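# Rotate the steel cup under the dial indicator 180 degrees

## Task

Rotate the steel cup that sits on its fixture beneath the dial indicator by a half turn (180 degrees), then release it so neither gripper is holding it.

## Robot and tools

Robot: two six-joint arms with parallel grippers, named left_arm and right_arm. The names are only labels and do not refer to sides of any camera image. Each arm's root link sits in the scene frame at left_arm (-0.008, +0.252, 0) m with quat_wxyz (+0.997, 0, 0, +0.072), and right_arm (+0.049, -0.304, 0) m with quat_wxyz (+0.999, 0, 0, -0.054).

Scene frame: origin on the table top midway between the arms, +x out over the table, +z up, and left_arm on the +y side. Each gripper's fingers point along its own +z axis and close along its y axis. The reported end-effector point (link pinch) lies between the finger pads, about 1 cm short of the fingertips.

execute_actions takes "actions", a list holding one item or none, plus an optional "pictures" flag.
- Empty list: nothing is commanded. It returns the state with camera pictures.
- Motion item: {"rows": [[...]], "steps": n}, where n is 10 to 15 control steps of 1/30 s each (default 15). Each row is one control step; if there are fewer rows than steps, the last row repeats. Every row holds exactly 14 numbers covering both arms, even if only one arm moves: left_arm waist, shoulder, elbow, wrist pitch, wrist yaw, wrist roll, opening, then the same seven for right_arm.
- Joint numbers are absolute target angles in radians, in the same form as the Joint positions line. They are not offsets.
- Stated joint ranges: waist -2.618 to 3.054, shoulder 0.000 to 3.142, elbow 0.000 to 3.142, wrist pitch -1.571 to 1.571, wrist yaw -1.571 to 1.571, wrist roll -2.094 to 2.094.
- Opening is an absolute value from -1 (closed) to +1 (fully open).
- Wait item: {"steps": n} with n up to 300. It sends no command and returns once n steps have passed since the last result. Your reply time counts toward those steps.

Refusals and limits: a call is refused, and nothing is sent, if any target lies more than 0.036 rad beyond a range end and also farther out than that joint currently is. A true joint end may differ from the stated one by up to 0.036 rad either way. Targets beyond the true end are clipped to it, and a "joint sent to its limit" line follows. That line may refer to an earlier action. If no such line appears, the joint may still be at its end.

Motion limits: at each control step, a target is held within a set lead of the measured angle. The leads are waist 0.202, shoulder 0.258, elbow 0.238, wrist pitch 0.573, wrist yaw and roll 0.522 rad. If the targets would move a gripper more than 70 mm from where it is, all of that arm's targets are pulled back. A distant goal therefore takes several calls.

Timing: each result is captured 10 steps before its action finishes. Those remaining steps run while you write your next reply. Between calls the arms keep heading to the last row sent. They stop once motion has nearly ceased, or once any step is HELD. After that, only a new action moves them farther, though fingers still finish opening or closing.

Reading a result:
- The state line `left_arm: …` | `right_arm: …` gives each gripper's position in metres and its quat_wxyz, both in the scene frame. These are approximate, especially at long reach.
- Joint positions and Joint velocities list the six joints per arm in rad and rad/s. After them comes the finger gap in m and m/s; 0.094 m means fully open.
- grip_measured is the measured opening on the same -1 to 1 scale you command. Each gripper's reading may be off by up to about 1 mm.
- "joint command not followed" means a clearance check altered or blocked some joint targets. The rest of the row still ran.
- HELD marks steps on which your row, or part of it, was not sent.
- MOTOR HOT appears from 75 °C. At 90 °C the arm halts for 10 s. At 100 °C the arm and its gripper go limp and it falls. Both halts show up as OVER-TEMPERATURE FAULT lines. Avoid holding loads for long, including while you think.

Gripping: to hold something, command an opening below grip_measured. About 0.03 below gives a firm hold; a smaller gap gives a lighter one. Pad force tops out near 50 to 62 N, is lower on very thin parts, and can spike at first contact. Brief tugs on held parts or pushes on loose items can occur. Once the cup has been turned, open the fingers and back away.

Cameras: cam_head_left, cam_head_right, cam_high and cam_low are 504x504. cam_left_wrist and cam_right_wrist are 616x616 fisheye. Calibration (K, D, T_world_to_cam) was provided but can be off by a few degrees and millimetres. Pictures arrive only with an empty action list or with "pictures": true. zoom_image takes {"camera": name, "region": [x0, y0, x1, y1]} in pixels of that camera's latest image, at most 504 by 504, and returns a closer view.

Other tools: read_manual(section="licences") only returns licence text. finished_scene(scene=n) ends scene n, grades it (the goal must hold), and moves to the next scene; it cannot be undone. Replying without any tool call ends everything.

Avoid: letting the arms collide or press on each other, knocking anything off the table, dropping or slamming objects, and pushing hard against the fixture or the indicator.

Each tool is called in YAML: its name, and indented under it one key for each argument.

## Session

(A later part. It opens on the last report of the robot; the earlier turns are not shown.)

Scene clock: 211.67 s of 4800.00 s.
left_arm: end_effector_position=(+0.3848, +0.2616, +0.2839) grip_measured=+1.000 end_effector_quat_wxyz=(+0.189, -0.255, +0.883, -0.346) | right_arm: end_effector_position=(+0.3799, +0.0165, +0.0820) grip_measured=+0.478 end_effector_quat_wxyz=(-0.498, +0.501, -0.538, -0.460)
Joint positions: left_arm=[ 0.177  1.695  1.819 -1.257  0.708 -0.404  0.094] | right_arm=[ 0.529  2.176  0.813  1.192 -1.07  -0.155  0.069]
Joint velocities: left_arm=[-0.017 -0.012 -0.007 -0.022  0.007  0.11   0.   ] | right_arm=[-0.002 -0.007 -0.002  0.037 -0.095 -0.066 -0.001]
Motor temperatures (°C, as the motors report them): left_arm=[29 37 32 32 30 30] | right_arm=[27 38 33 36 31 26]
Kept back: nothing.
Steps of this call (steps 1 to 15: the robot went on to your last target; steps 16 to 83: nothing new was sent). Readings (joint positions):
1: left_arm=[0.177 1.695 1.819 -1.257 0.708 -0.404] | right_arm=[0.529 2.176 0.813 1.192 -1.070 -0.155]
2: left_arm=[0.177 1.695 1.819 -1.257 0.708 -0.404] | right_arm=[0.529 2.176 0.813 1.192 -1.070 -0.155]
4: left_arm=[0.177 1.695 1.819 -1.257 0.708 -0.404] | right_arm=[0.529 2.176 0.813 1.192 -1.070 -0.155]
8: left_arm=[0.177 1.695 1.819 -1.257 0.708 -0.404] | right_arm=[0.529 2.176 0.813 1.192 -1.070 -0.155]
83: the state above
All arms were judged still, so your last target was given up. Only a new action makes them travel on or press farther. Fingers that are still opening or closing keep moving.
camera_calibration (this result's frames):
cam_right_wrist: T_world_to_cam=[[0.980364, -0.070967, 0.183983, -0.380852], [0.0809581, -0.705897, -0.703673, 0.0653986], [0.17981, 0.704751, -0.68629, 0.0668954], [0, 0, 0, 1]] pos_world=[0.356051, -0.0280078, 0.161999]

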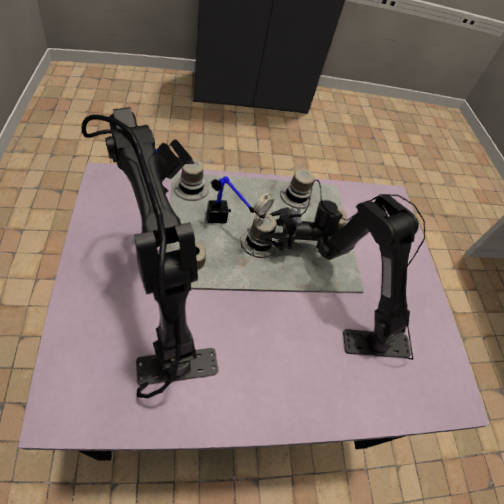

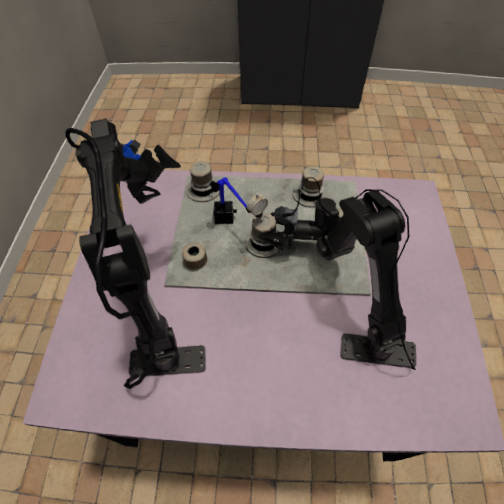

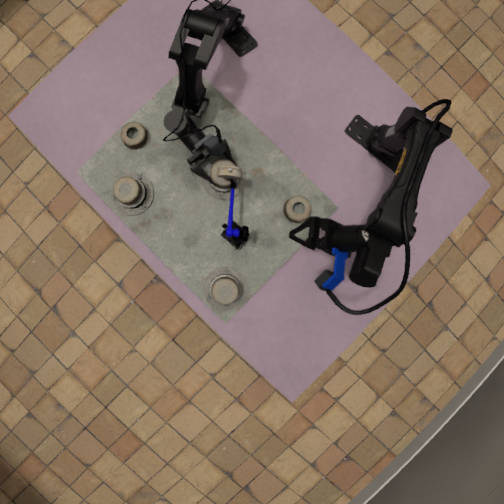

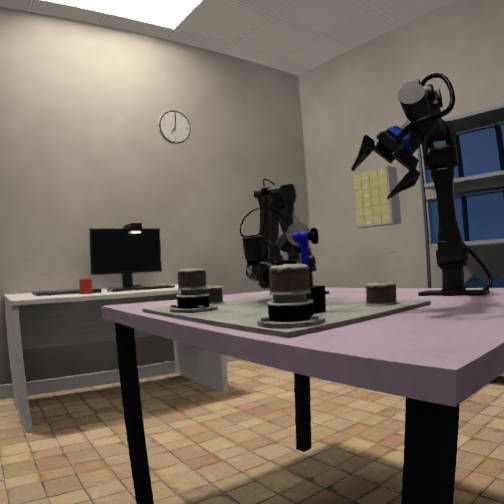

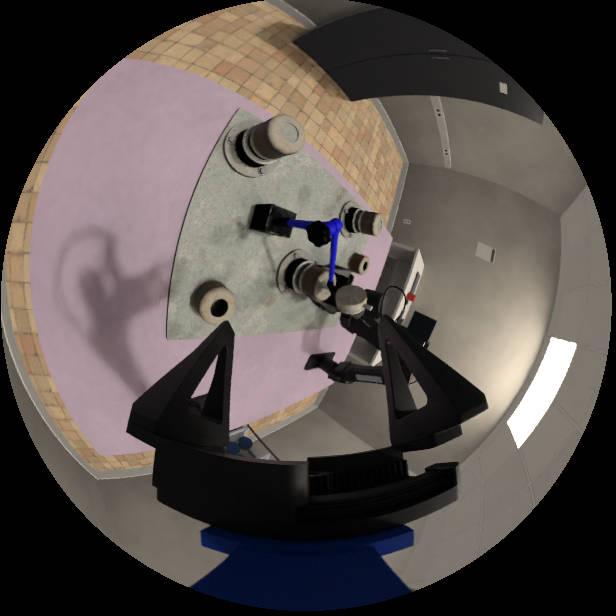

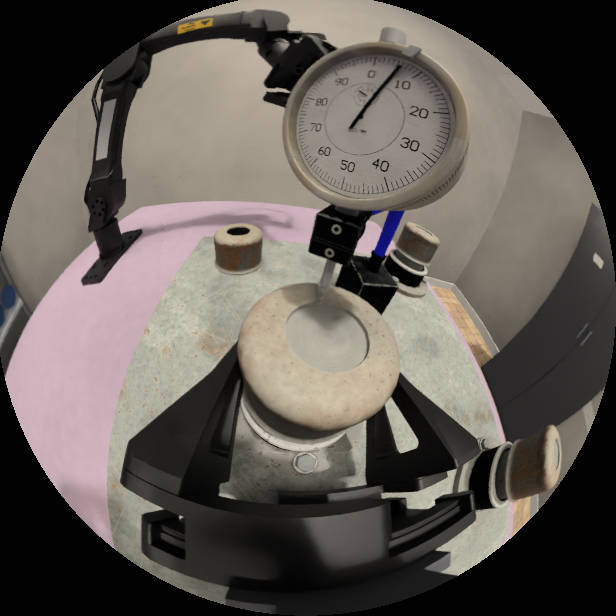

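execute_actions:
  actions:
    - {"rows": [[0.177,1.695,1.819,-1.257,0.708,-0.404,1,0.5320,2.1670,0.8110,1.1940,-1.0680,-0.1520,0.447],[0.177,1.695,1.819,-1.257,0.708,-0.404,1,0.5350,2.1600,0.8080,1.1990,-1.0640,-0.1500,0.447],[0.177,1.695,1.819,-1.257,0.708,-0.404,1,0.5375,2.1540,0.8050,1.2030,-1.0600,-0.1480,0.447],[0.177,1.695,1.819,-1.257,0.708,-0.404,1,0.5395,2.1495,0.8025,1.2070,-1.0565,-0.1460,0.447],[0.177,1.695,1.819,-1.257,0.708,-0.404,1,0.5412,2.1462,0.8004,1.2102,-1.0530,-0.1443,0.447],[0.177,1.695,1.819,-1.257,0.708,-0.404,1,0.5425,2.1454,0.7967,1.2217,-1.0380,-0.1386,0.447],[0.177,1.695,1.819,-1.257,0.708,-0.404,1,0.5442,2.1442,0.7919,1.2296,-1.0272,-0.1347,0.447],[0.177,1.695,1.819,-1.257,0.708,-0.404,1,0.5465,2.1437,0.7860,1.2405,-1.0120,-0.1294,0.447],[0.177,1.695,1.819,-1.257,0.708,-0.404,1,0.5496,2.1427,0.7778,1.2551,-0.9901,-0.1225,0.447],[0.177,1.695,1.819,-1.257,0.708,-0.404,1,0.5534,2.1413,0.7684,1.2718,-0.9635,-0.1146,0.447],[0.177,1.695,1.819,-1.257,0.708,-0.404,1,0.5583,2.1394,0.7571,1.2889,-0.9344,-0.1068,0.447],[0.177,1.695,1.819,-1.257,0.708,-0.404,1,0.5634,2.1375,0.7459,1.3050,-0.9049,-0.0997,0.447],[0.177,1.695,1.819,-1.257,0.708,-0.404,1,0.5687,2.1346,0.7350,1.3164,-0.8819,-0.0946,0.447],[0.177,1.695,1.819,-1.257,0.708,-0.404,1,0.5742,2.1317,0.7243,1.3274,-0.8588,-0.0897,0.447],[0.177,1.695,1.819,-1.257,0.708,-0.404,1,0.5799,2.1287,0.7138,1.3378,-0.8354,-0.0852,0.447]], "steps": 15}

execute_actions:
  actions:
    - {"rows": [[0.177,1.695,1.819,-1.257,0.708,-0.404,1,0.5858,2.1258,0.7036,1.3479,-0.8118,-0.0809,0.447],[0.177,1.695,1.819,-1.257,0.708,-0.404,1,0.5920,2.1229,0.6936,1.3573,-0.7880,-0.0768,0.447],[0.177,1.695,1.819,-1.257,0.708,-0.404,1,0.5983,2.1200,0.6839,1.3660,-0.7639,-0.0731,0.447],[0.177,1.695,1.819,-1.257,0.708,-0.404,1,0.6049,2.1171,0.6744,1.3743,-0.7397,-0.0695,0.447],[0.177,1.695,1.819,-1.257,0.708,-0.404,1,0.6116,2.1141,0.6652,1.3821,-0.7152,-0.0660,0.447],[0.177,1.695,1.819,-1.257,0.708,-0.404,1,0.6186,2.1112,0.6563,1.3895,-0.6910,-0.0627,0.447],[0.177,1.695,1.819,-1.257,0.708,-0.404,1,0.6257,2.1083,0.6475,1.3963,-0.6666,-0.0595,0.447],[0.177,1.695,1.819,-1.257,0.708,-0.404,1,0.6326,2.1054,0.6391,1.4029,-0.6416,-0.0564,0.447],[0.177,1.695,1.819,-1.257,0.708,-0.404,1,0.6397,2.1024,0.6309,1.4089,-0.6163,-0.0535,0.447],[0.177,1.695,1.819,-1.257,0.708,-0.404,1,0.6475,2.0995,0.6230,1.4145,-0.5909,-0.0507,0.447],[0.177,1.695,1.819,-1.257,0.708,-0.404,1,0.6555,2.0966,0.6153,1.4195,-0.5652,-0.0479,0.447],[0.177,1.695,1.819,-1.257,0.708,-0.404,1,0.6636,2.0937,0.6080,1.4239,-0.5393,-0.0452,0.447],[0.177,1.695,1.819,-1.257,0.708,-0.404,1,0.6720,2.0908,0.6009,1.4290,-0.5133,-0.0420,0.447],[0.177,1.695,1.819,-1.257,0.708,-0.404,1,0.6805,2.0878,0.5941,1.4335,-0.4871,-0.0390,0.447],[0.177,1.695,1.819,-1.257,0.708,-0.404,1,0.6893,2.0849,0.5877,1.4430,-0.4607,-0.0350,0.447]], "steps": 15}

execute_actions:
  actions:
    - {"rows": [[0.177,1.695,1.819,-1.257,0.708,-0.404,1,0.6981,2.082,0.5815,1.4516,-0.4341,-0.0308,0.447],[0.177,1.695,1.819,-1.257,0.708,-0.404,1,0.7072,2.082,0.5756,1.4590,-0.4074,-0.0275,0.447],[0.177,1.695,1.819,-1.257,0.708,-0.404,1,0.7164,2.082,0.5701,1.4662,-0.3805,-0.0243,0.447],[0.177,1.695,1.819,-1.257,0.708,-0.404,1,0.7258,2.086,0.5649,1.4728,-0.3535,-0.0211,0.447],[0.177,1.695,1.819,-1.257,0.708,-0.404,1,0.7354,2.090,0.5600,1.4788,-0.3263,-0.0182,0.447],[0.177,1.695,1.819,-1.257,0.708,-0.404,1,0.7450,2.094,0.5554,1.4843,-0.2993,-0.0154,0.447],[0.177,1.695,1.819,-1.257,0.708,-0.404,1,0.7549,2.098,0.5512,1.4894,-0.2724,-0.0127,0.447],[0.177,1.695,1.819,-1.257,0.708,-0.404,1,0.7645,2.102,0.5473,1.4939,-0.2451,-0.0101,0.447],[0.177,1.695,1.819,-1.257,0.708,-0.404,1,0.7741,2.105,0.5437,1.4980,-0.2175,-0.0076,0.447],[0.177,1.695,1.819,-1.257,0.708,-0.404,1,0.7840,2.105,0.5395,1.5016,-0.1899,-0.0050,0.447],[0.177,1.695,1.819,-1.257,0.708,-0.404,1,0.7943,2.105,0.5356,1.5046,-0.1621,-0.0025,0.447],[0.177,1.695,1.819,-1.257,0.708,-0.404,1,0.8046,2.105,0.5321,1.5071,-0.1343,-0.0001,0.447],[0.177,1.695,1.819,-1.257,0.708,-0.404,1,0.8150,2.105,0.5299,1.5092,-0.1064,0.0022,0.447],[0.177,1.695,1.819,-1.257,0.708,-0.404,1,0.8255,2.105,0.5281,1.5107,-0.0785,0.0046,0.447],[0.177,1.695,1.819,-1.257,0.708,-0.404,1,0.8360,2.105,0.5266,1.5117,-0.0505,0.0068,0.447]], "steps": 15}

execute_actions:
  actions:
    - {"rows": [[0.177,1.695,1.819,-1.257,0.708,-0.404,1,0.8466,2.105,0.5255,1.5123,-0.0225,0.0091,0.447],[0.177,1.695,1.819,-1.257,0.708,-0.404,1,0.8572,2.105,0.5247,1.5124,0.0055,0.0113,0.447],[0.177,1.695,1.819,-1.257,0.708,-0.404,1,0.8678,2.105,0.5243,1.5121,0.0335,0.0136,0.447],[0.177,1.695,1.819,-1.257,0.708,-0.404,1,0.8785,2.105,0.5242,1.5032,0.0615,0.0158,0.447],[0.177,1.695,1.819,-1.257,0.708,-0.404,1,0.8891,2.105,0.5315,1.4919,0.0895,0.0181,0.447],[0.177,1.695,1.819,-1.257,0.708,-0.404,1,0.8997,2.105,0.5402,1.4801,0.1174,0.0204,0.447],[0.177,1.695,1.819,-1.257,0.708,-0.404,1,0.9103,2.105,0.5487,1.4678,0.1453,0.0227,0.447],[0.177,1.695,1.819,-1.257,0.708,-0.404,1,0.9209,2.105,0.5565,1.4650,0.1730,0.0251,0.447],[0.177,1.695,1.819,-1.257,0.708,-0.404,1,0.9314,2.105,0.5582,1.4617,0.2007,0.0276,0.447],[0.177,1.695,1.819,-1.257,0.708,-0.404,1,0.9418,2.105,0.5603,1.4579,0.2284,0.0301,0.447],[0.177,1.695,1.819,-1.257,0.708,-0.404,1,0.9522,2.105,0.5627,1.4536,0.2556,0.0327,0.447],[0.177,1.695,1.819,-1.257,0.708,-0.404,1,0.9625,2.105,0.5654,1.4488,0.2827,0.0353,0.447],[0.177,1.695,1.819,-1.257,0.708,-0.404,1,0.9724,2.105,0.5685,1.4435,0.3097,0.0381,0.447],[0.177,1.695,1.819,-1.257,0.708,-0.404,1,0.9821,2.105,0.5720,1.4376,0.3369,0.0409,0.447],[0.177,1.695,1.819,-1.257,0.708,-0.404,1,0.9918,2.105,0.5758,1.4313,0.3640,0.0439,0.447]], "steps": 15}

execute_actions:
  actions:
    - {"rows": [[0.177,1.695,1.819,-1.257,0.708,-0.404,1,1.0017,2.105,0.5799,1.4244,0.3909,0.0470,0.447],[0.177,1.695,1.819,-1.257,0.708,-0.404,1,1.0115,2.105,0.5844,1.4170,0.4176,0.0503,0.447],[0.177,1.695,1.819,-1.257,0.708,-0.404,1,1.0211,2.105,0.5892,1.4090,0.4442,0.0537,0.447],[0.177,1.695,1.819,-1.257,0.708,-0.404,1,1.0305,2.105,0.5943,1.4005,0.4705,0.0573,0.447],[0.177,1.695,1.819,-1.257,0.708,-0.404,1,1.0398,2.105,0.5998,1.3915,0.4967,0.0611,0.447],[0.177,1.695,1.819,-1.257,0.708,-0.404,1,1.0488,2.105,0.6055,1.3819,0.5227,0.0651,0.447],[0.177,1.695,1.819,-1.257,0.708,-0.404,1,1.0578,2.105,0.6116,1.3718,0.5485,0.0693,0.447],[0.177,1.695,1.819,-1.257,0.708,-0.404,1,1.0665,2.105,0.6180,1.3611,0.5741,0.0736,0.447],[0.177,1.695,1.819,-1.257,0.708,-0.404,1,1.0751,2.105,0.6247,1.3522,0.5944,0.0773,0.447],[0.177,1.695,1.819,-1.257,0.708,-0.404,1,1.0835,2.105,0.6317,1.3441,0.6121,0.0806,0.447],[0.177,1.695,1.819,-1.257,0.708,-0.404,1,1.0901,2.105,0.6375,1.3382,0.6246,0.0830,0.447],[0.177,1.695,1.819,-1.257,0.708,-0.404,1,1.0957,2.105,0.6428,1.3333,0.6346,0.0850,0.447],[0.177,1.695,1.819,-1.257,0.708,-0.404,1,1.0997,2.105,0.6465,1.3296,0.6421,0.0865,0.447],[0.177,1.695,1.819,-1.257,0.708,-0.404,1,1.1028,2.105,0.6497,1.3271,0.6471,0.0875,0.447],[0.177,1.695,1.819,-1.257,0.708,-0.404,1,1.1052,2.105,0.6520,1.3259,0.6496,0.0880,0.447]], "steps": 15}

execute_actions:
  actions:
    - {"rows": [[0.177,1.695,1.819,-1.257,0.708,-0.404,1,1.1067,2.105,0.6536,1.3259,0.6496,0.0880,0.447],[0.177,1.695,1.819,-1.257,0.708,-0.404,1,1.1075,2.105,0.6544,1.3259,0.6496,0.0880,0.447]], "steps": 12}

execute_actions:
  actions:
    - {"steps": 14}
  pictures: true

Scene clock: 219.83 s of 4800.00 s.
left_arm: end_effector_position=(+0.3848, +0.2616, +0.2839) grip_measured=+1.000 end_effector_quat_wxyz=(+0.189, -0.255, +0.883, -0.346) | right_arm: end_effector_position=(+0.3800, +0.0166, +0.0821) grip_measured=+0.478 end_effector_quat_wxyz=(-0.498, +0.501, -0.538, -0.459)
Joint positions: left_arm=[ 0.177  1.695  1.819 -1.257  0.708 -0.404  0.094] | right_arm=[ 0.529  2.176  0.813  1.193 -1.069 -0.155  0.069]
Joint velocities: left_arm=[ 0.002  0.007 -0.012 -0.022  0.022  0.007  0.   ] | right_arm=[-0.012  0.017  0.002  0.007  0.037 -0.095  0.   ]
Motor temperatures (°C, as the motors report them): left_arm=[29 37 32 32 30 30] | right_arm=[27 38 33 36 31 26]
Steps of this call (steps 1 to 90: nothing new was sent; then 5.00 s passed at rest; steps 91 to 95: the first 5 steps of this action). Readings (joint positions):
91: left_arm=[0.177 1.695 1.819 -1.257 0.708 -0.404] | right_arm=[0.529 2.176 0.813 1.192 -1.070 -0.155]
92: left_arm=[0.177 1.695 1.819 -1.257 0.708 -0.404] | right_arm=[0.529 2.176 0.813 1.192 -1.070 -0.155]
94: left_arm=[0.177 1.695 1.819 -1.257 0.708 -0.404] | right_arm=[0.529 2.176 0.813 1.192 -1.069 -0.155]
95: the state above

Scene clock: 220.33 s of 4800.00 s.
left_arm: end_effector_position=(+0.3848, +0.2616, +0.2839) grip_measured=+1.000 end_effector_quat_wxyz=(+0.189, -0.255, +0.883, -0.346) | right_arm: end_effector_position=(+0.3804, +0.0171, +0.0818) grip_measured=+0.478 end_effector_quat_wxyz=(+0.540, -0.448, +0.582, +0.411)
Joint positions: left_arm=[ 0.177  1.695  1.819 -1.257  0.708 -0.404  0.094] | right_arm=[ 0.588  2.145  0.694  1.333 -0.824 -0.092  0.069]
Joint velocities: left_arm=[-0.017 -0.012 -0.002  0.007 -0.007  0.022  0.   ] | right_arm=[ 0.198 -0.1   -0.281  0.256  0.711  0.168  0.   ]
Motor temperatures (°C, as the motors report them): left_arm=[29 37 32 32 30 30] | right_arm=[27 38 33 36 31 26]
Steps of this call (steps 1 to 10: the last 10 steps of your previous action; steps 11 to 15: the first 5 steps of this action). Readings (joint positions):
11: left_arm=[0.177 1.695 1.819 -1.257 0.708 -0.404] | right_arm=[0.563 2.157 0.734 1.292 -0.916 -0.110]
12: left_arm=[0.177 1.695 1.819 -1.257 0.708 -0.404] | right_arm=[0.569 2.154 0.724 1.303 -0.894 -0.105]
14: left_arm=[0.177 1.695 1.819 -1.257 0.708 -0.404] | right_arm=[0.581 2.148 0.704 1.324 -0.847 -0.096]
15: the state above

Scene clock: 220.83 s of 4800.00 s.
left_arm: end_effector_position=(+0.3848, +0.2616, +0.2839) grip_measured=+1.000 end_effector_quat_wxyz=(+0.189, -0.255, +0.883, -0.346) | right_arm: end_effector_position=(+0.3816, +0.0169, +0.0814) grip_measured=+0.478 end_effector_quat_wxyz=(+0.588, -0.369, +0.637, +0.336)
Joint positions: left_arm=[ 0.177  1.695  1.819 -1.257  0.708 -0.404  0.094] | right_arm=[ 0.706  2.111  0.58   1.438 -0.445 -0.046  0.069]
Joint velocities: left_arm=[ 0.002  0.007  0.012 -0.007 -0.022 -0.037  0.   ] | right_arm=[ 0.256 -0.007 -0.139  0.271  0.755  0.125  0.   ]
Motor temperatures (°C, as the motors report them): left_arm=[29 37 32 32 30 30] | right_arm=[27 38 33 36 31 26]
Steps of this call (steps 1 to 10: the last 10 steps of your previous action; steps 11 to 15: the first 5 steps of this action). Readings (joint positions):
11: left_arm=[0.177 1.695 1.819 -1.257 0.708 -0.404] | right_arm=[0.671 2.114 0.605 1.410 -0.551 -0.058]
12: left_arm=[0.177 1.695 1.819 -1.257 0.708 -0.404] | right_arm=[0.679 2.112 0.598 1.416 -0.524 -0.055]
14: left_arm=[0.177 1.695 1.819 -1.257 0.708 -0.404] | right_arm=[0.697 2.111 0.586 1.430 -0.472 -0.049]
15: the state above

Scene clock: 221.33 s of 4800.00 s.
left_arm: end_effector_position=(+0.3848, +0.2616, +0.2839) grip_measured=+1.000 end_effector_quat_wxyz=(+0.189, -0.255, +0.883, -0.346) | right_arm: end_effector_position=(+0.3831, +0.0167, +0.0814) grip_measured=+0.478 end_effector_quat_wxyz=(+0.629, -0.281, +0.677, +0.258)
Joint positions: left_arm=[ 0.177  1.695  1.819 -1.257  0.708 -0.404  0.094] | right_arm=[ 0.858  2.111  0.539  1.497 -0.032 -0.006  0.069]
Joint velocities: left_arm=[-0.002  0.007  0.007  0.007  0.007 -0.007  0.   ] | right_arm=[ 0.3   -0.002 -0.012  0.081  0.799 -0.037 -0.001]
Motor temperatures (°C, as the motors report them): left_arm=[29 37 32 32 30 30] | right_arm=[27 38 33 36 31 26]
Steps of this call (steps 1 to 10: the last 10 steps of your previous action; steps 11 to 15: the first 5 steps of this action). Readings (joint positions):
11: left_arm=[0.177 1.695 1.819 -1.257 0.708 -0.404] | right_arm=[0.816 2.111 0.542 1.493 -0.144 -0.015]
12: left_arm=[0.177 1.695 1.819 -1.257 0.708 -0.404] | right_arm=[0.826 2.111 0.540 1.495 -0.116 -0.013]
14: left_arm=[0.177 1.695 1.819 -1.257 0.708 -0.404] | right_arm=[0.848 2.111 0.539 1.497 -0.060 -0.008]
15: the state above

Scene clock: 221.83 s of 4800.00 s.
left_arm: end_effector_position=(+0.3848, +0.2616, +0.2839) grip_measured=+1.000 end_effector_quat_wxyz=(+0.189, -0.255, +0.883, -0.346) | right_arm: end_effector_position=(+0.3841, +0.0162, +0.0813) grip_measured=+0.478 end_effector_quat_wxyz=(+0.655, -0.191, +0.711, +0.174)
Joint positions: left_arm=[ 0.177  1.695  1.819 -1.257  0.708 -0.404  0.094] | right_arm=[1.011 2.111 0.574 1.448 0.379 0.031 0.069]
Joint velocities: left_arm=[ 0.007  0.002  0.012  0.007 -0.022 -0.066  0.   ] | right_arm=[ 0.247  0.007  0.125 -0.183  0.755  0.095 -0.   ]
Motor temperatures (°C, as the motors report them): left_arm=[29 37 32 32 30 30] | right_arm=[27 38 33 36 31 26]
Steps of this call (steps 1 to 10: the last 10 steps of your previous action; steps 11 to 15: the first 5 steps of this action). Readings (joint positions):
11: left_arm=[0.177 1.695 1.819 -1.257 0.708 -0.404] | right_arm=[0.972 2.111 0.557 1.472 0.272 0.020]
12: left_arm=[0.177 1.695 1.819 -1.257 0.708 -0.404] | right_arm=[0.982 2.111 0.561 1.467 0.299 0.022]
14: left_arm=[0.177 1.695 1.819 -1.257 0.708 -0.404] | right_arm=[1.001 2.111 0.569 1.455 0.352 0.028]
15: the state above

Scene clock: 222.23 s of 4800.00 s.
left_arm: end_effector_position=(+0.3848, +0.2616, +0.2839) grip_measured=+1.000 end_effector_quat_wxyz=(+0.189, -0.255, +0.883, -0.346) | right_arm: end_effector_position=(+0.3848, +0.0161, +0.0813) grip_measured=+0.478 end_effector_quat_wxyz=(+0.661, -0.136, +0.728, +0.120)
Joint positions: left_arm=[ 0.177  1.695  1.819 -1.257  0.708 -0.404  0.094] | right_arm=[1.09  2.111 0.633 1.36  0.614 0.064 0.069]
Joint velocities: left_arm=[-0.002  0.002 -0.012 -0.007  0.037 -0.007  0.   ] | right_arm=[ 0.071  0.002  0.042 -0.022  0.271  0.125  0.001]
Motor temperatures (°C, as the motors report them): left_arm=[29 37 32 32 30 30] | right_arm=[27 38 33 36 31 26]
Steps of this call (steps 1 to 10: the last 10 steps of your previous action; steps 11 to 12: the first 2 steps of this action). Readings (joint positions):
11: left_arm=[0.177 1.695 1.819 -1.257 0.708 -0.404] | right_arm=[1.088 2.111 0.631 1.363 0.606 0.062]
12: the state above

Scene clock: 222.70 s of 4800.00 s.
left_arm: end_effector_position=(+0.3848, +0.2616, +0.2839) grip_measured=+1.000 end_effector_quat_wxyz=(+0.189, -0.255, +0.883, -0.346) | right_arm: end_effector_position=(+0.3849, +0.0157, +0.0812) grip_measured=+0.478 end_effector_quat_wxyz=(+0.661, -0.131, +0.729, +0.117)
Joint positions: left_arm=[ 0.177  1.695  1.819 -1.257  0.708 -0.404  0.094] | right_arm=[1.095 2.111 0.638 1.352 0.631 0.069 0.069]
Joint velocities: left_arm=[ 0.002  0.012 -0.017 -0.037  0.007  0.037  0.   ] | right_arm=[-0.002 -0.002  0.002 -0.066 -0.022  0.007 -0.   ]
Motor temperatures (°C, as the motors report them): left_arm=[29 37 32 32 30 30] | right_arm=[27 38 33 36 31 26]
Kept back: nothing.
Steps of this call (steps 1 to 10: the last 10 steps of your previous action; steps 11 to 14: the robot went on to your last target). Readings (joint positions):
1: left_arm=[0.177 1.695 1.819 -1.257 0.708 -0.404] | right_arm=[1.091 2.111 0.635 1.357 0.619 0.065]
2: left_arm=[0.177 1.695 1.819 -1.257 0.708 -0.404] | right_arm=[1.092 2.111 0.636 1.355 0.623 0.066]
4: left_arm=[0.177 1.695 1.819 -1.257 0.708 -0.404] | right_arm=[1.094 2.111 0.637 1.353 0.627 0.067]
8: left_arm=[0.177 1.695 1.819 -1.257 0.708 -0.404] | right_arm=[1.095 2.111 0.638 1.352 0.630 0.068]
14: the state above
camera_calibration (this result's frames):
cam_right_wrist: T_world_to_cam=[[0.343858, -0.921125, 0.182459, -0.127179], [-0.620203, -0.368677, -0.692406, 0.327542], [0.70506, 0.124927, -0.698057, -0.12617], [0, 0, 0, 1]] pos_world=[0.335831, 0.0193716, 0.161923]

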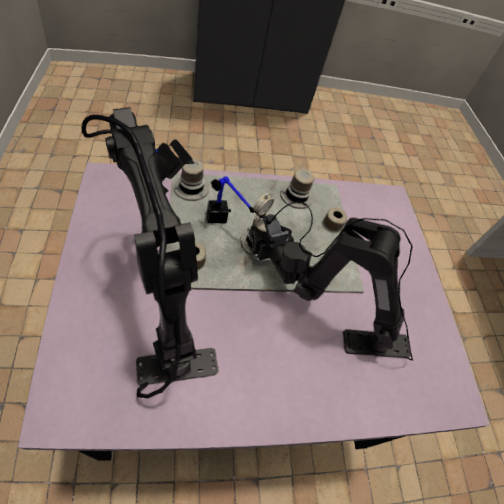

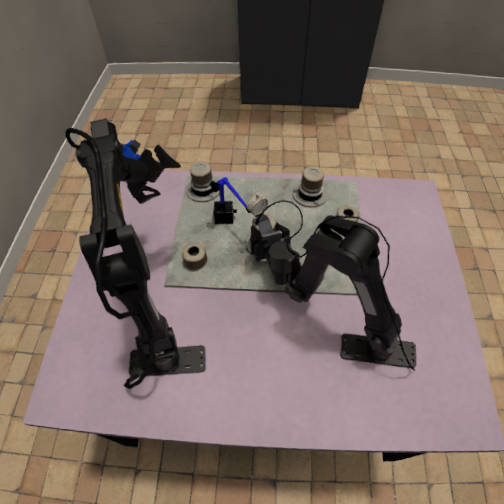

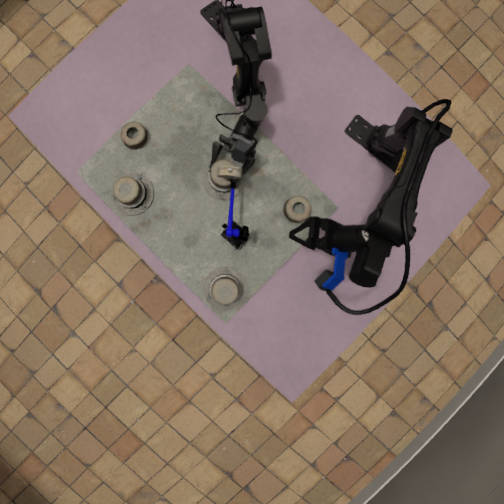

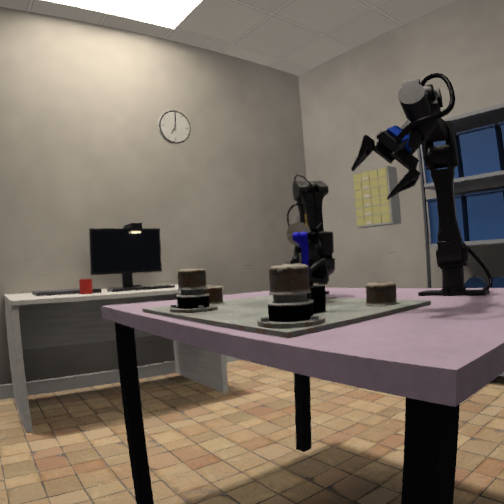

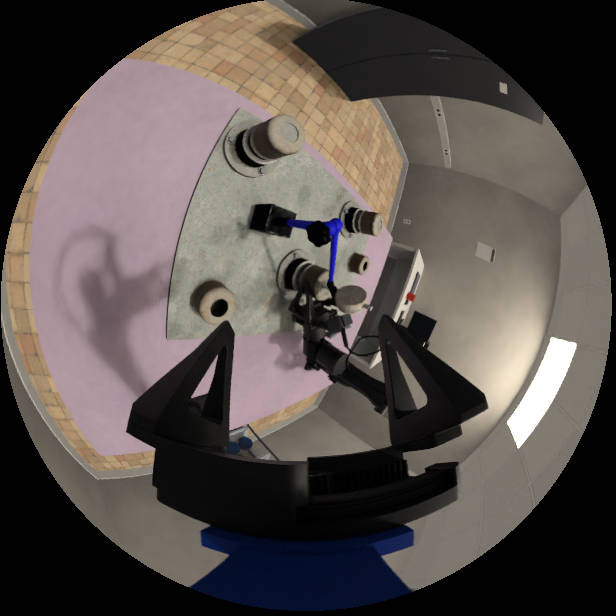

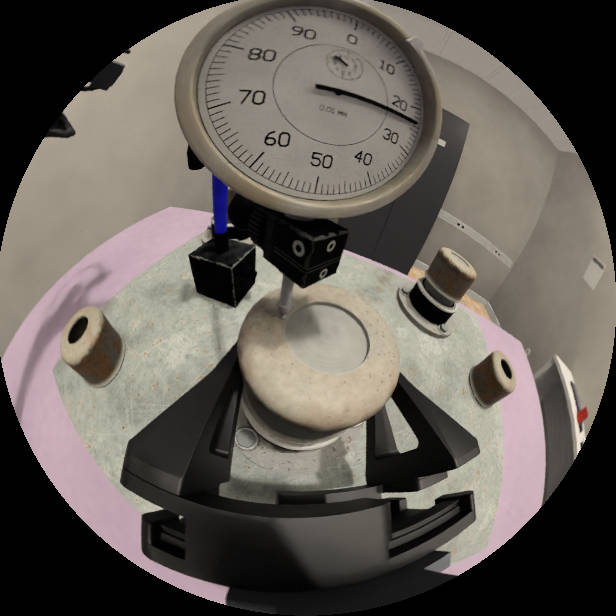

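execute_actions:
  actions:
    - {"rows": [[0.177,1.695,1.819,-1.257,0.708,-0.404,1,1.1030,2.107,0.6490,1.3350,0.6430,0.0820,0.447],[0.177,1.695,1.819,-1.257,0.708,-0.404,1,1.0990,2.109,0.6435,1.3440,0.6370,0.0755,0.447],[0.177,1.695,1.819,-1.257,0.708,-0.404,1,1.0955,2.110,0.6390,1.3520,0.6315,0.0700,0.447],[0.177,1.695,1.819,-1.257,0.708,-0.404,1,1.0955,2.110,0.6390,1.3520,0.6315,0.0700,0.47],[0.177,1.695,1.819,-1.257,0.708,-0.404,1,1.0955,2.110,0.6390,1.3520,0.6315,0.0700,0.52],[0.177,1.695,1.819,-1.257,0.708,-0.404,1,1.0955,2.110,0.6390,1.3520,0.6315,0.0700,0.60],[0.177,1.695,1.819,-1.257,0.708,-0.404,1,1.0955,2.110,0.6390,1.3520,0.6315,0.0700,0.70],[0.177,1.695,1.819,-1.257,0.708,-0.404,1,1.0955,2.110,0.6390,1.3520,0.6315,0.0700,0.80],[0.177,1.695,1.819,-1.257,0.708,-0.404,1,1.0955,2.110,0.6390,1.3520,0.6315,0.0700,0.90],[0.177,1.695,1.819,-1.257,0.708,-0.404,1,1.0980,2.102,0.6340,1.3590,0.6340,0.0720,1],[0.177,1.695,1.819,-1.257,0.708,-0.404,1,1.1005,2.094,0.6295,1.3660,0.6370,0.0745,1],[0.177,1.695,1.819,-1.257,0.708,-0.404,1,1.1030,2.086,0.6250,1.3720,0.6400,0.0770,1],[0.177,1.695,1.819,-1.257,0.708,-0.404,1,1.1040,2.0855,0.6235,1.3752,0.6441,0.0777,1],[0.177,1.695,1.819,-1.257,0.708,-0.404,1,1.1071,2.0838,0.6192,1.3816,0.6521,0.0791,1],[0.177,1.695,1.819,-1.257,0.708,-0.404,1,1.1121,2.0812,0.6122,1.3910,0.6640,0.0811,1]], "steps": 15}

execute_actions:
  actions:
    - {"rows": [[0.177,1.695,1.819,-1.257,0.708,-0.404,1,1.1189,2.0775,0.6026,1.3987,0.6736,0.0828,1],[0.177,1.695,1.819,-1.257,0.708,-0.404,1,1.1272,2.0731,0.5908,1.4071,0.6842,0.0846,1],[0.177,1.695,1.819,-1.257,0.708,-0.404,1,1.1369,2.0679,0.5771,1.4160,0.6955,0.0865,1],[0.177,1.695,1.819,-1.257,0.708,-0.404,1,1.1476,2.0622,0.5620,1.4253,0.7072,0.0885,1],[0.177,1.695,1.819,-1.257,0.708,-0.404,1,1.1590,2.0561,0.5458,1.4346,0.7189,0.0905,1],[0.177,1.695,1.819,-1.257,0.708,-0.404,1,1.1708,2.0499,0.5292,1.4435,0.7302,0.0924,1],[0.177,1.695,1.819,-1.257,0.708,-0.404,1,1.1825,2.0436,0.5126,1.4520,0.7408,0.0943,1],[0.177,1.695,1.819,-1.257,0.708,-0.404,1,1.1939,2.0375,0.4964,1.4596,0.7504,0.0959,1],[0.177,1.695,1.819,-1.257,0.708,-0.404,1,1.2046,2.0318,0.4813,1.4661,0.7587,0.0973,1],[0.177,1.695,1.819,-1.257,0.708,-0.404,1,1.2143,2.0266,0.4676,1.4715,0.7654,0.0985,1],[0.177,1.695,1.819,-1.257,0.708,-0.404,1,1.2226,2.0222,0.4558,1.4754,0.7703,0.0993,1],[0.177,1.695,1.819,-1.257,0.708,-0.404,1,1.2294,2.0185,0.4462,1.4778,0.7734,0.0998,1],[0.177,1.695,1.819,-1.257,0.708,-0.404,1,1.2344,2.0159,0.4392,1.4786,0.7744,0.1000,1],[0.177,1.695,1.819,-1.257,0.708,-0.404,1,1.2375,2.0142,0.4349,1.4786,0.7744,0.1000,1],[0.177,1.695,1.819,-1.257,0.708,-0.404,1,1.2385,2.0137,0.4334,1.4786,0.7744,0.1000,1]], "steps": 15}

execute_actions:
  actions:
    - {"steps": 18}
  pictures: true

Scene clock: 230.43 s of 4800.00 s.
left_arm: end_effector_position=(+0.3848, +0.2616, +0.2839) grip_measured=+1.000 end_effector_quat_wxyz=(+0.189, -0.255, +0.883, -0.346) | right_arm: end_effector_position=(+0.3850, +0.0158, +0.0813) grip_measured=+0.508 end_effector_quat_wxyz=(+0.662, -0.131, +0.729, +0.116)
Joint positions: left_arm=[ 0.177  1.695  1.819 -1.257  0.708 -0.404  0.094] | right_arm=[1.095 2.111 0.638 1.352 0.631 0.067 0.071]
Joint velocities: left_arm=[ 0.007 -0.002  0.007  0.007 -0.037 -0.066  0.   ] | right_arm=[-0.017  0.027  0.017  0.081 -0.037 -0.081  0.021]
Motor temperatures (°C, as the motors report them): left_arm=[29 37 32 32 30 30] | right_arm=[27 38 33 36 31 26]
Steps of this call (steps 1 to 30: the robot went on to your last target; steps 31 to 90: nothing new was sent; then 4.57 s passed at rest; steps 91 to 95: the first 5 steps of this action). Readings (joint positions):
91: left_arm=[0.177 1.695 1.819 -1.257 0.708 -0.404] | right_arm=[1.095 2.111 0.638 1.352 0.631 0.069]
92: left_arm=[0.177 1.695 1.819 -1.257 0.708 -0.404] | right_arm=[1.095 2.111 0.638 1.352 0.631 0.069]
94: left_arm=[0.177 1.695 1.819 -1.257 0.708 -0.404] | right_arm=[1.095 2.111 0.638 1.352 0.631 0.067]
95: the state above

Scene clock: 230.93 s of 4800.00 s.
left_arm: end_effector_position=(+0.3848, +0.2616, +0.2839) grip_measured=+1.000 end_effector_quat_wxyz=(+0.189, -0.255, +0.883, -0.346) | right_arm: end_effector_position=(+0.3711, +0.0088, +0.0819) grip_measured=+1.000 end_effector_quat_wxyz=(+0.664, -0.125, +0.728, +0.115)
Joint positions: left_arm=[ 0.177  1.695  1.819 -1.257  0.708 -0.404  0.094] | right_arm=[1.126 2.094 0.586 1.39  0.673 0.076 0.094]
Joint velocities: left_arm=[ 0.002 -0.017  0.002 -0.095  0.007 -0.022  0.   ] | right_arm=[ 0.32  -0.178 -0.447  0.198  0.3    0.081  0.   ]
Motor temperatures (°C, as the motors report them): left_arm=[29 37 32 32 30 30] | right_arm=[27 38 33 36 31 26]
Steps of this call (steps 1 to 10: the last 10 steps of your previous action; steps 11 to 15: the first 5 steps of this action). Readings (joint positions):
11: left_arm=[0.177 1.695 1.819 -1.257 0.708 -0.404] | right_arm=[1.097 2.111 0.633 1.366 0.642 0.070]
12: left_arm=[0.177 1.695 1.819 -1.257 0.708 -0.404] | right_arm=[1.101 2.109 0.625 1.372 0.648 0.072]
14: left_arm=[0.177 1.695 1.819 -1.257 0.708 -0.404] | right_arm=[1.116 2.100 0.601 1.383 0.664 0.075]
15: the state above

Scene clock: 231.53 s of 4800.00 s.
left_arm: end_effector_position=(+0.3848, +0.2616, +0.2839) grip_measured=+1.000 end_effector_quat_wxyz=(+0.189, -0.255, +0.883, -0.346) | right_arm: end_effector_position=(+0.3289, -0.0044, +0.0819) grip_measured=+1.000 end_effector_quat_wxyz=(+0.663, -0.130, +0.728, +0.119)
Joint positions: left_arm=[ 0.177  1.695  1.819 -1.257  0.708 -0.404  0.094] | right_arm=[1.229 2.041 0.447 1.464 0.762 0.092 0.094]
Joint velocities: left_arm=[-0.002 -0.002 -0.017  0.051 -0.022  0.022  0.   ] | right_arm=[-0.012 -0.002 -0.007  0.022  0.066  0.007  0.   ]
Motor temperatures (°C, as the motors report them): left_arm=[29 37 32 32 30 30] | right_arm=[27 38 33 37 31 26]
Kept back: nothing.
Steps of this call (steps 1 to 10: the last 10 steps of your previous action; steps 11 to 18: the robot went on to your last target). Readings (joint positions):
1: left_arm=[0.177 1.695 1.819 -1.257 0.708 -0.404] | right_arm=[1.138 2.088 0.570 1.398 0.682 0.078]
2: left_arm=[0.177 1.695 1.819 -1.257 0.708 -0.404] | right_arm=[1.150 2.081 0.554 1.405 0.691 0.080]
4: left_arm=[0.177 1.695 1.819 -1.257 0.708 -0.404] | right_arm=[1.176 2.068 0.521 1.421 0.710 0.083]
8: left_arm=[0.177 1.695 1.819 -1.257 0.708 -0.404] | right_arm=[1.216 2.048 0.467 1.446 0.739 0.088]
18: the state above
camera_calibration (this result's frames):
cam_right_wrist: T_world_to_cam=[[0.345542, -0.921499, 0.177314, -0.126688], [-0.617948, -0.365645, -0.69602, 0.285484], [0.706216, 0.130934, -0.695784, -0.0841486], [0, 0, 0, 1]] pos_world=[0.279617, -0.00133893, 0.162617]

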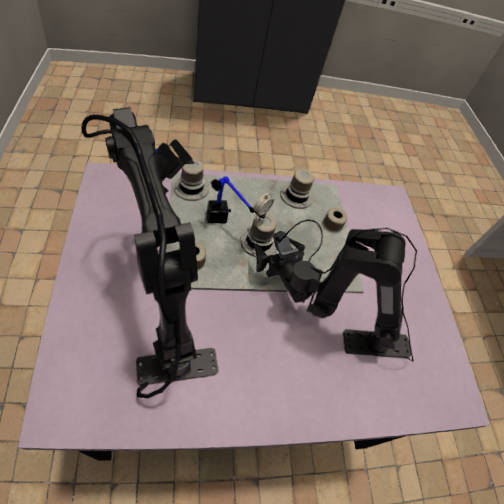

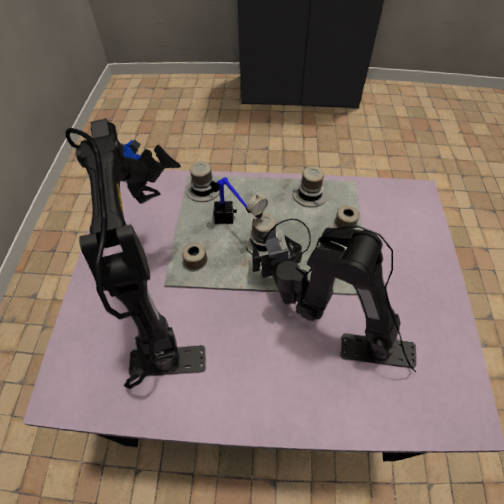

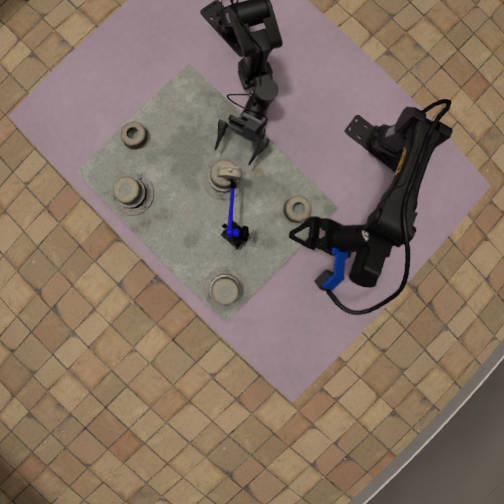

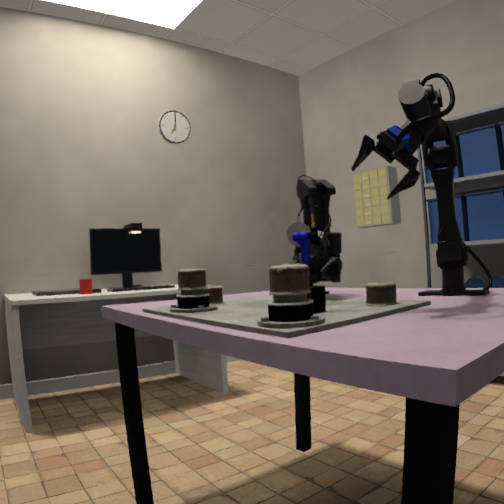

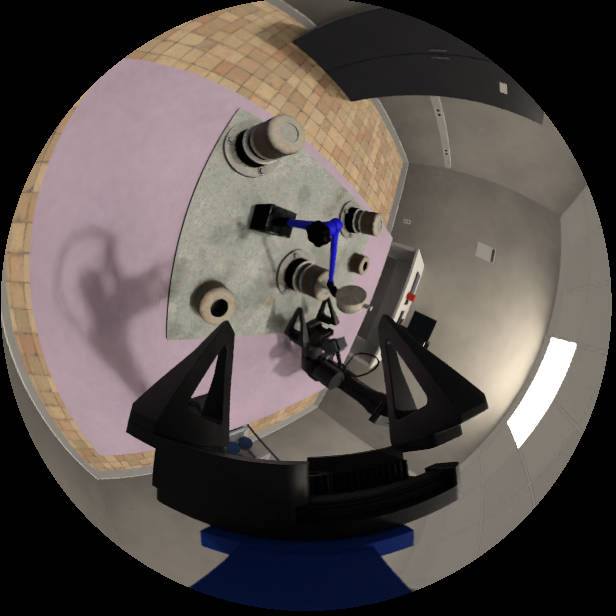

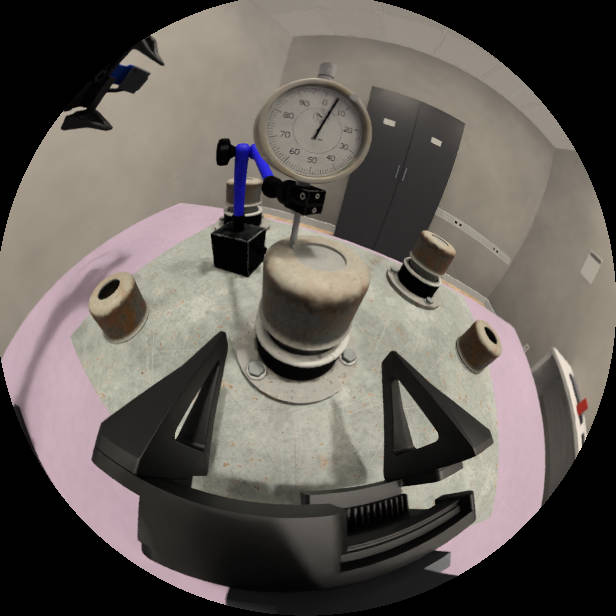

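finished_scene:
  scene: 1

The scene is finished: the task was done.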